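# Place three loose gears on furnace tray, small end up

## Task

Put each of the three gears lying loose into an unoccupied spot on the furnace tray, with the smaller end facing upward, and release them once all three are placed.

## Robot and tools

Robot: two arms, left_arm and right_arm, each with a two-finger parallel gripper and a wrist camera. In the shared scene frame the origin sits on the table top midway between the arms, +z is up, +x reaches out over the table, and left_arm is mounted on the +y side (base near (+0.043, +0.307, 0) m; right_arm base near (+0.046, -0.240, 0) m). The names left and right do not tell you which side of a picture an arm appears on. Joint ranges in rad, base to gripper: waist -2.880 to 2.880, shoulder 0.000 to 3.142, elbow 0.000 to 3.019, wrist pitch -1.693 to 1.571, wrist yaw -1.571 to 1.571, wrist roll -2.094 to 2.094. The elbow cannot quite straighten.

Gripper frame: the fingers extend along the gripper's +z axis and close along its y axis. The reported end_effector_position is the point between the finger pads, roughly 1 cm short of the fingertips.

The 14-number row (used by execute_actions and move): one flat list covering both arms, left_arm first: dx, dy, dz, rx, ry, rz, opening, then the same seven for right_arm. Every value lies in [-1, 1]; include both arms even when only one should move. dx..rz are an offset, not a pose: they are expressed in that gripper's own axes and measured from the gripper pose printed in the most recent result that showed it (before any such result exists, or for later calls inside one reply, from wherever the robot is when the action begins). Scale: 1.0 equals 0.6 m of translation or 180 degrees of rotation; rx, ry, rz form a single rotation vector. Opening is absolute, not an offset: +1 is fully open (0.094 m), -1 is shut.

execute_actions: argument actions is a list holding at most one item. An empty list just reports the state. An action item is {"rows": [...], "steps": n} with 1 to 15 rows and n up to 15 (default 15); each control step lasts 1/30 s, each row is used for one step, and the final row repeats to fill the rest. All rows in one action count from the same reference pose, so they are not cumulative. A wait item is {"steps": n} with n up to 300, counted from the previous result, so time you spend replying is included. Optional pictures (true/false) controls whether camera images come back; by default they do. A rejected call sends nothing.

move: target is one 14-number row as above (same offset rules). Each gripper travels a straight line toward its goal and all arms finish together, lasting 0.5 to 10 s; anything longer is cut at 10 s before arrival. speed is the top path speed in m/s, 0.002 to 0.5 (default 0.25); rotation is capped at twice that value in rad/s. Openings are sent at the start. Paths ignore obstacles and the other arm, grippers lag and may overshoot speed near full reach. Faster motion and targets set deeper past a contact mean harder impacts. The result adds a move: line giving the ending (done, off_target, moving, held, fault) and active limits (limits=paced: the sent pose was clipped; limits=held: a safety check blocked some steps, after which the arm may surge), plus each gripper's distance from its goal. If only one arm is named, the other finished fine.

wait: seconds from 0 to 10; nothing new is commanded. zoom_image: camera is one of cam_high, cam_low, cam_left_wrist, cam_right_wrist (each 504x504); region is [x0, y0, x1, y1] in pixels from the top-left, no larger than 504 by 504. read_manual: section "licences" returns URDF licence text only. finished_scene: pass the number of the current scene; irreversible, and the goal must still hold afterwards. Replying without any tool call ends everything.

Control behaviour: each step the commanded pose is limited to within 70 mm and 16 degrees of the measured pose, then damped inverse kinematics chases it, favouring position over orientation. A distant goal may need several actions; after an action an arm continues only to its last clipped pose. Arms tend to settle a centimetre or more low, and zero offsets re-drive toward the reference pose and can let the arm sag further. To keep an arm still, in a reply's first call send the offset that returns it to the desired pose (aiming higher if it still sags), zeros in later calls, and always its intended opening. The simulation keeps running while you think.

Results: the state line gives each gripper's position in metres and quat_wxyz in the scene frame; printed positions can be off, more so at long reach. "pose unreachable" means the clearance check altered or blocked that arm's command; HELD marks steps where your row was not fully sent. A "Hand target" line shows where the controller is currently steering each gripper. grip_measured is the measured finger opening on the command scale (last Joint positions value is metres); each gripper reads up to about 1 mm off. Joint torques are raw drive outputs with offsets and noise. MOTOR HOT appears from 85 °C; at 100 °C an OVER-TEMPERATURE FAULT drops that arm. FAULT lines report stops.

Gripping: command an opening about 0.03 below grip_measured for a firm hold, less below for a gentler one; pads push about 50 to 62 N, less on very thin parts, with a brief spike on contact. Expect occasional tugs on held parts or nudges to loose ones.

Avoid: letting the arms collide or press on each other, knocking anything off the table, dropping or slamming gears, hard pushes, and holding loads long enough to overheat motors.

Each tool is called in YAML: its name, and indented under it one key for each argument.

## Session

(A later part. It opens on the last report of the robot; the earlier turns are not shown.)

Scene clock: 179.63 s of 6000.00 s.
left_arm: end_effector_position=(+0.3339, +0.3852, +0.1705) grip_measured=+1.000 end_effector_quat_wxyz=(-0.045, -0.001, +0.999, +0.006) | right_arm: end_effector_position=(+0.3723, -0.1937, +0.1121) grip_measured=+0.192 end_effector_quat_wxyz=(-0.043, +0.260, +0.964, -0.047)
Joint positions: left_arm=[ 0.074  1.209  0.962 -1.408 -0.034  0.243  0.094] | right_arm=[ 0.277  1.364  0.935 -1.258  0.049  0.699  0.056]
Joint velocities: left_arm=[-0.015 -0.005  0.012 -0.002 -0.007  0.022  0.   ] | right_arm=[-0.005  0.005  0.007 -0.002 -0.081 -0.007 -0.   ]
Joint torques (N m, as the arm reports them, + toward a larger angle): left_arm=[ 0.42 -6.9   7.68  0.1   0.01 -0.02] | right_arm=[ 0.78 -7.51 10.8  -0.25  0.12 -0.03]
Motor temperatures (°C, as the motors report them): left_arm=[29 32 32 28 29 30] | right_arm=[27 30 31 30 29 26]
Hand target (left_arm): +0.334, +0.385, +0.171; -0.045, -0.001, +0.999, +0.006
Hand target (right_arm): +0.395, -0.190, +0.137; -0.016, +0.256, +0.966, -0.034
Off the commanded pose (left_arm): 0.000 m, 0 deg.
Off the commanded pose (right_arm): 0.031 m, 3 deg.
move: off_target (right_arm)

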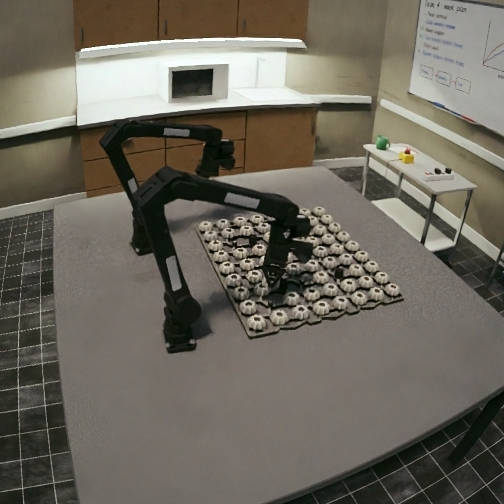

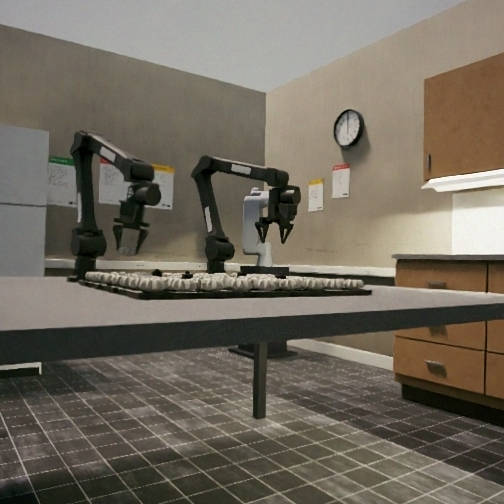

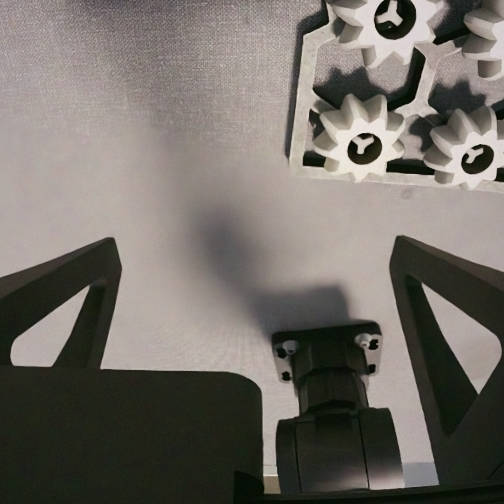

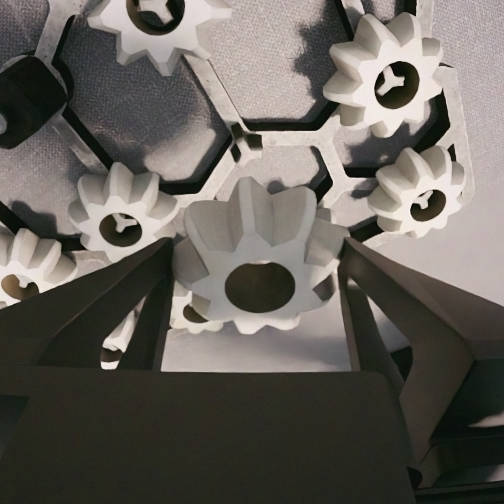

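move:
  target: [0,0,0,0,0,0,1, -0.027,0.007,0.08,-0.038,-0.0139,0.0824,0.15]
  speed: 0.1

Scene clock: 189.30 s of 6000.00 s.
left_arm: end_effector_position=(+0.3339, +0.3852, +0.1705) grip_measured=+1.000 end_effector_quat_wxyz=(-0.045, -0.001, +0.999, +0.006) | right_arm: end_effector_position=(+0.3766, -0.2002, +0.0614) grip_measured=+0.192 end_effector_quat_wxyz=(-0.009, +0.372, +0.928, -0.006)
Joint positions: left_arm=[ 0.074  1.209  0.962 -1.408 -0.034  0.243  0.094] | right_arm=[ 0.231  1.382  0.806 -1.016  0.002  0.885  0.056]
Joint velocities: left_arm=[ 0.005 -0.005  0.017 -0.017  0.022  0.007  0.   ] | right_arm=[-0.015  0.005  0.002  0.017  0.037 -0.037 -0.001]
Joint torques (N m, as the arm reports them, + toward a larger angle): left_arm=[ 0.41 -6.89  7.69  0.11  0.01 -0.02] | right_arm=[-0.15 -6.87  6.38  1.14  0.08  0.17]
Motor temperatures (°C, as the motors report them): left_arm=[29 32 32 28 29 30] | right_arm=[27 30 32 30 29 26]
Hand target (left_arm): +0.334, +0.385, +0.171; -0.045, -0.001, +0.999, +0.006
Hand target (right_arm): +0.383, -0.202, +0.064; +0.000, +0.382, +0.924, +0.000
Off the commanded pose (left_arm): 0.000 m, 0 deg.
Off the commanded pose (right_arm): 0.007 m, 2 deg.
After step 90, 4.87 s passed at rest.
move: done

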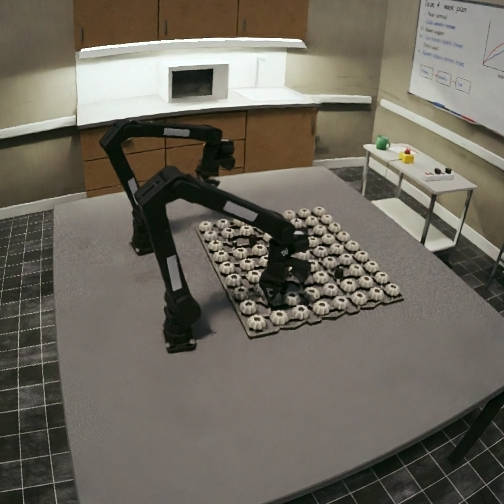

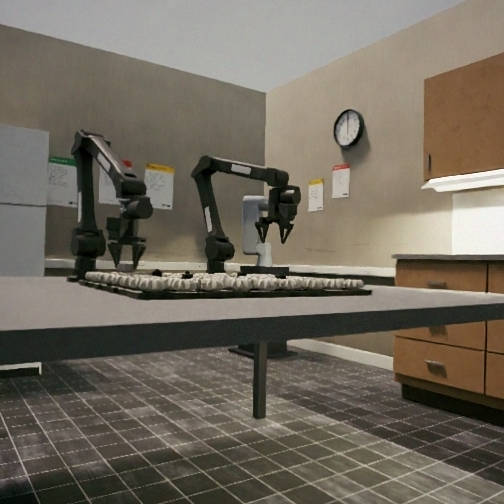

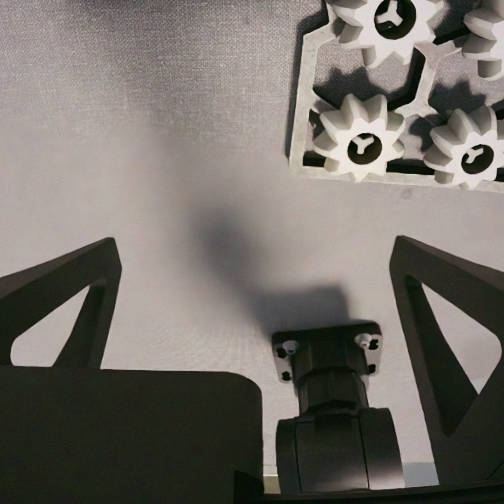

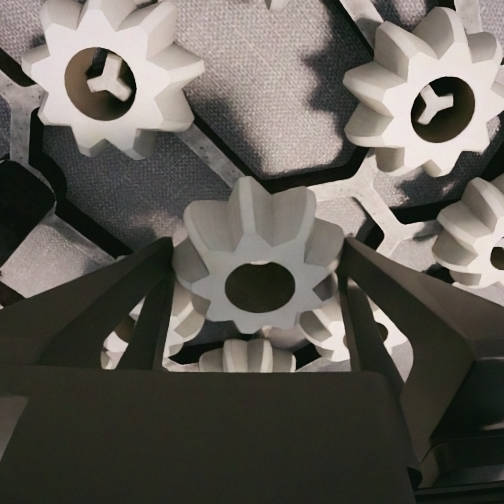

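move:
  target: [0,0,0,0,0,0,1, -0.01,0.005,0.047,0,0,0,0.15]
  speed: 0.05

Scene clock: 193.00 s of 6000.00 s.
left_arm: end_effector_position=(+0.3339, +0.3852, +0.1705) grip_measured=+1.000 end_effector_quat_wxyz=(-0.045, -0.001, +0.999, +0.006) | right_arm: end_effector_position=(+0.3753, -0.2008, +0.0323) grip_measured=+0.192 end_effector_quat_wxyz=(-0.019, +0.373, +0.928, -0.012)
Joint positions: left_arm=[ 0.074  1.209  0.962 -1.408 -0.034  0.243  0.094] | right_arm=[ 0.23   1.448  0.779 -0.947  0.003  0.886  0.056]
Joint velocities: left_arm=[ 0.015 -0.005  0.012  0.002 -0.022 -0.051  0.   ] | right_arm=[-0.015 -0.015  0.007 -0.007 -0.066 -0.066 -0.   ]
Joint torques (N m, as the arm reports them, + toward a larger angle): left_arm=[ 0.41 -6.9   7.68  0.11  0.01 -0.02] | right_arm=[-0.13 -7.45  5.83  1.14  0.16 -0.04]
Motor temperatures (°C, as the motors report them): left_arm=[29 32 32 28 29 30] | right_arm=[27 30 32 30 29 26]
Hand target (left_arm): +0.334, +0.385, +0.171; -0.045, -0.001, +0.999, +0.006
Hand target (right_arm): +0.382, -0.203, +0.033; -0.008, +0.372, +0.928, -0.006
Off the commanded pose (left_arm): 0.000 m, 0 deg.
Off the commanded pose (right_arm): 0.007 m, 1 deg.
move: done

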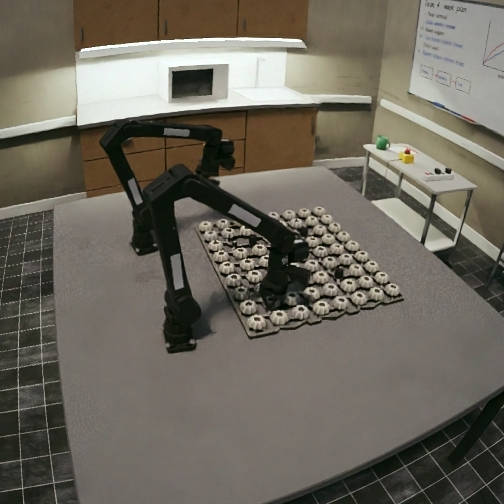

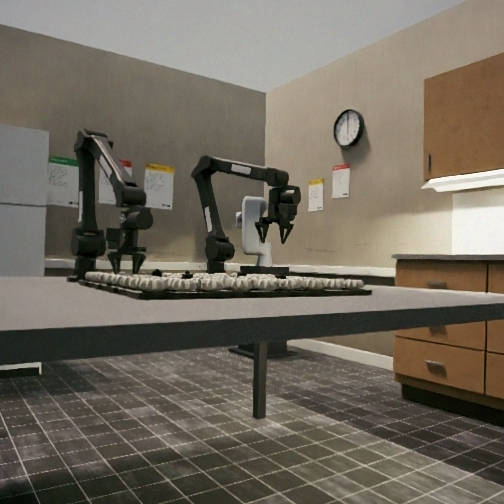

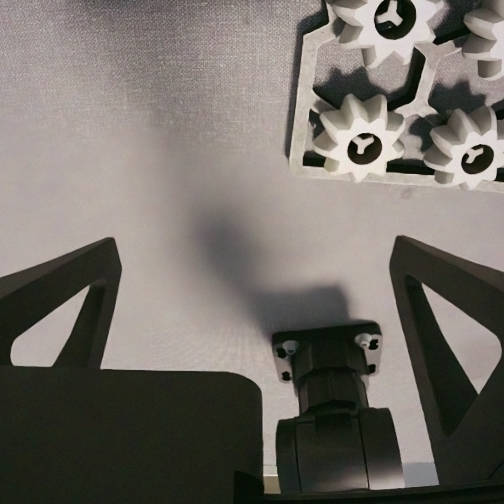

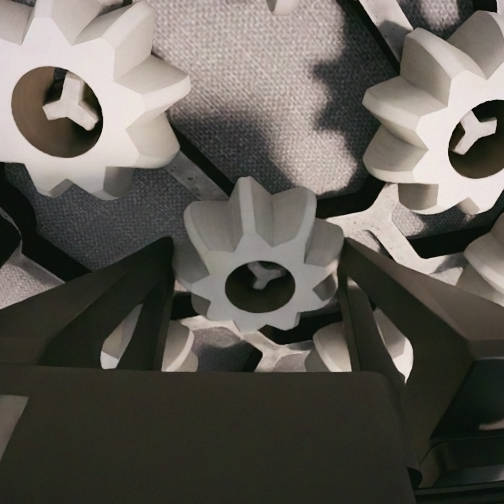

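move:
  target: [0,0,0,0,0,0,1, 0,0,0.008,0,0,0,0.15]
  speed: 0.04

move:
  target: [0,0,0,0,0,0,1, 0,0,0,0,0,0,0.5]
  speed: 0.05

move:
  target: [0,0,0,0,0,0,1, -0.024,0.023,-0.16,0,0,0,0.5]
  speed: 0.1

Scene clock: 197.30 s of 6000.00 s.
left_arm: end_effector_position=(+0.3339, +0.3852, +0.1705) grip_measured=+1.000 end_effector_quat_wxyz=(-0.045, -0.001, +0.999, +0.006) | right_arm: end_effector_position=(+0.3752, -0.2008, +0.0322) grip_measured=+0.192 end_effector_quat_wxyz=(-0.019, +0.373, +0.928, -0.012)
Joint positions: left_arm=[ 0.074  1.209  0.962 -1.408 -0.034  0.243  0.094] | right_arm=[ 0.23   1.448  0.779 -0.947  0.003  0.886  0.056]
Joint velocities: left_arm=[ 0.005  0.005  0.002 -0.002 -0.022 -0.037  0.   ] | right_arm=[-0.005 -0.005 -0.007 -0.007  0.037 -0.051  0.   ]
Joint torques (N m, as the arm reports them, + toward a larger angle): left_arm=[ 0.41 -6.89  7.69  0.1   0.01 -0.02] | right_arm=[ 0.66 -7.24  5.35  1.02  0.21  0.1 ]
Motor temperatures (°C, as the motors report them): left_arm=[29 32 32 28 29 30] | right_arm=[27 30 32 30 29 26]
Hand target (left_arm): +0.334, +0.385, +0.171; -0.045, -0.001, +0.999, +0.006
Hand target (right_arm): +0.375, -0.201, +0.028; -0.019, +0.373, +0.928, -0.012
Off the commanded pose (left_arm): 0.000 m, 0 deg.
Off the commanded pose (right_arm): 0.005 m, 0 deg.
After step 90, 0.60 s passed at rest.
move: done

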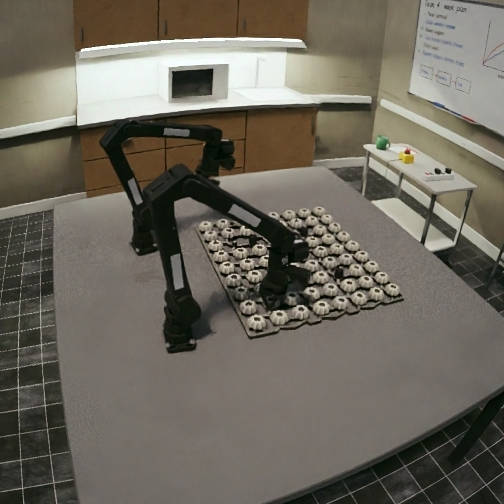

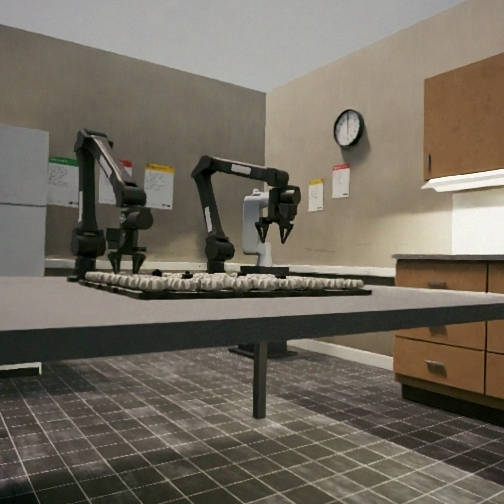

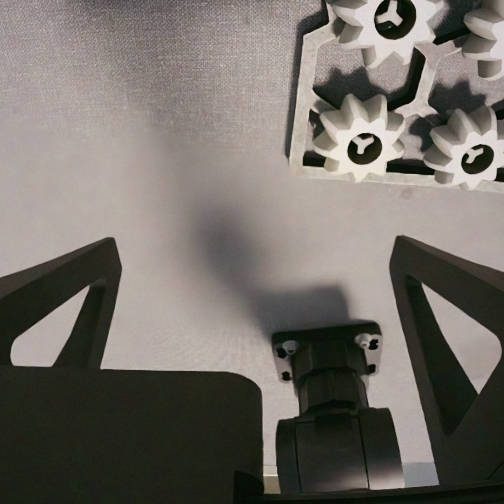

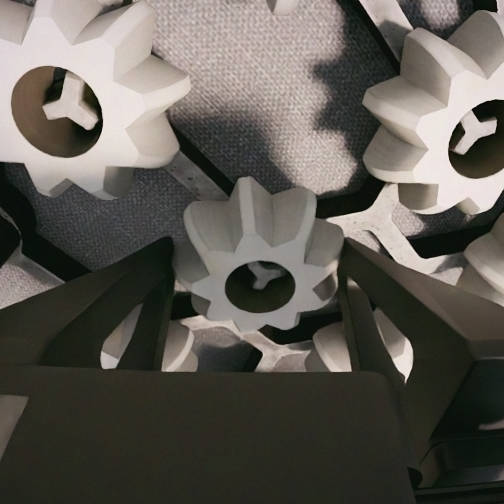

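Scene clock: 197.80 s of 6000.00 s.
left_arm: end_effector_position=(+0.3339, +0.3852, +0.1705) grip_measured=+1.000 end_effector_quat_wxyz=(-0.045, -0.001, +0.999, +0.006) | right_arm: end_effector_position=(+0.3752, -0.2008, +0.0322) grip_measured=+0.499 end_effector_quat_wxyz=(-0.019, +0.373, +0.928, -0.012)
Joint positions: left_arm=[ 0.074  1.209  0.962 -1.408 -0.034  0.243  0.094] | right_arm=[ 0.23   1.448  0.779 -0.947  0.003  0.886  0.07 ]
Joint velocities: left_arm=[ 0.015 -0.005 -0.012 -0.012  0.051 -0.095  0.   ] | right_arm=[ 0.005  0.005  0.002 -0.007 -0.051 -0.022 -0.001]
Joint torques (N m, as the arm reports them, + toward a larger angle): left_arm=[ 0.43 -6.92  7.69  0.1   0.01 -0.02] | right_arm=[ 1.12 -7.41  5.66  0.52  0.2   0.07]
Motor temperatures (°C, as the motors report them): left_arm=[29 32 32 28 29 30] | right_arm=[27 30 32 30 29 26]
Hand target (left_arm): +0.334, +0.385, +0.171; -0.045, -0.001, +0.999, +0.006
Hand target (right_arm): +0.375, -0.201, +0.032; -0.019, +0.373, +0.928, -0.012
Off the commanded pose (left_arm): 0.000 m, 0 deg.
Off the commanded pose (right_arm): 0.000 m, 0 deg.
move: done

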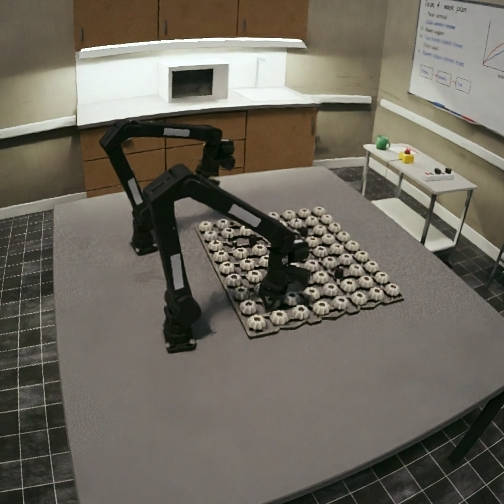

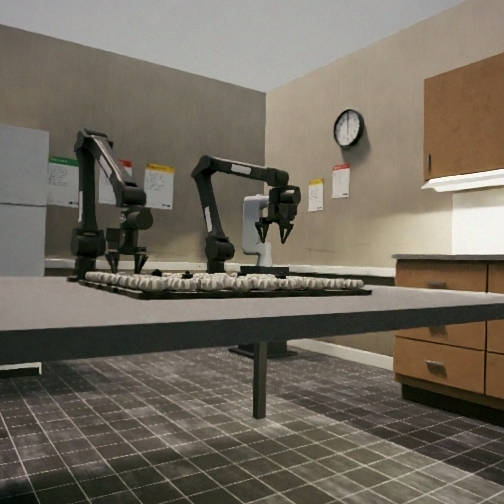

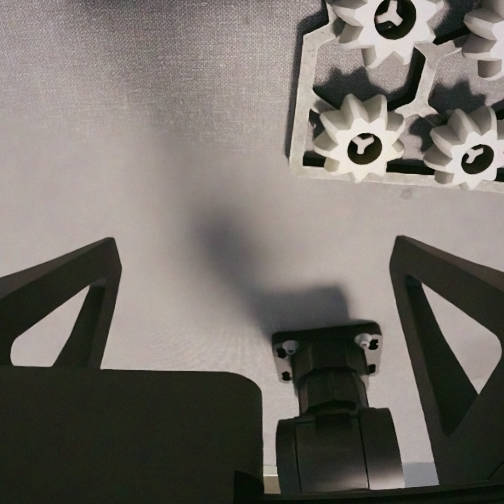

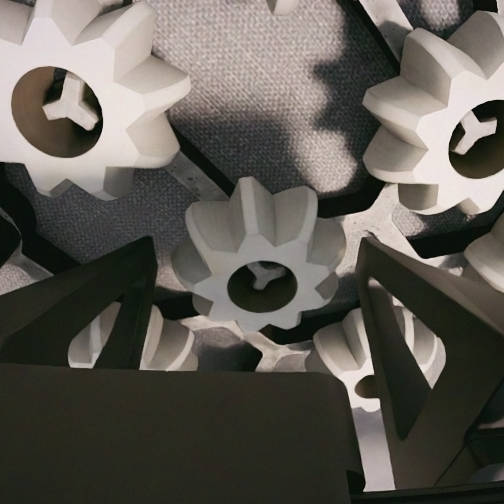

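Scene clock: 199.13 s of 6000.00 s.
left_arm: end_effector_position=(+0.3339, +0.3852, +0.1705) grip_measured=+1.000 end_effector_quat_wxyz=(-0.045, -0.001, +0.999, +0.006) | right_arm: end_effector_position=(+0.3801, -0.1998, +0.1035) grip_measured=+0.499 end_effector_quat_wxyz=(-0.044, +0.372, +0.927, -0.025)
Joint positions: left_arm=[ 0.074  1.209  0.962 -1.408 -0.034  0.243  0.094] | right_arm=[ 0.23   1.382  0.929 -1.218  0.001  0.886  0.07 ]
Joint velocities: left_arm=[-0.015 -0.015  0.007 -0.017 -0.007 -0.022  0.   ] | right_arm=[-0.015 -0.005  0.002 -0.007  0.066  0.051 -0.   ]
Joint torques (N m, as the arm reports them, + toward a larger angle): left_arm=[ 0.41 -6.9   7.68  0.11  0.01 -0.02] | right_arm=[ 1.06 -8.29 10.21 -0.08  0.33  0.06]
Motor temperatures (°C, as the motors report them): left_arm=[29 32 32 28 29 30] | right_arm=[27 30 32 30 29 26]
Hand target (left_arm): +0.334, +0.385, +0.171; -0.045, -0.001, +0.999, +0.006
Hand target (right_arm): +0.400, -0.199, +0.127; -0.019, +0.373, +0.928, -0.012
Off the commanded pose (left_arm): 0.000 m, 0 deg.
Off the commanded pose (right_arm): 0.031 m, 3 deg.
move: off_target (right_arm)

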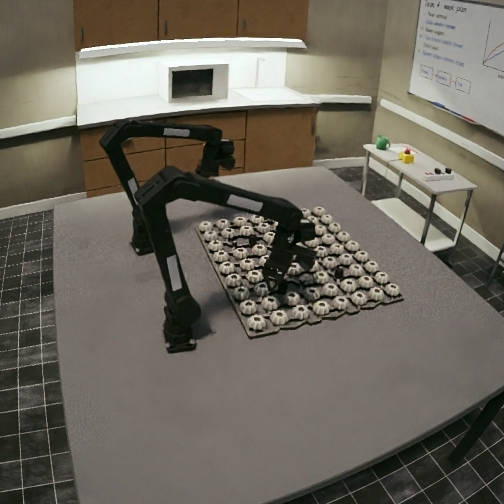

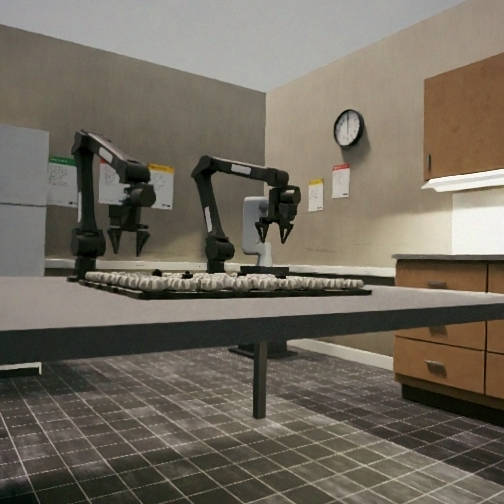

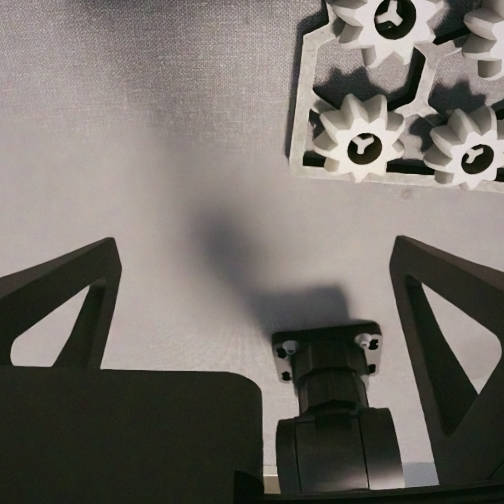

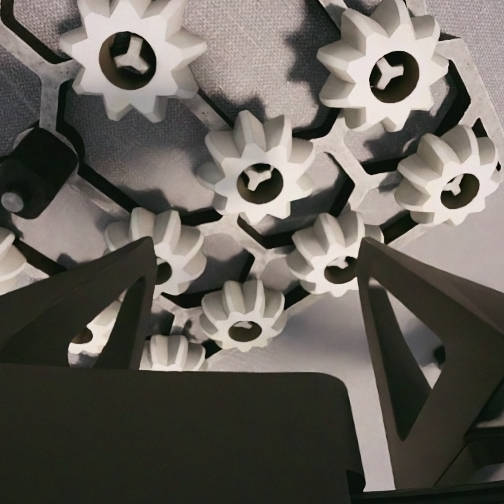

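All three gears are seated.

finished_scene:
  scene: 1

The scene is finished: the task was done.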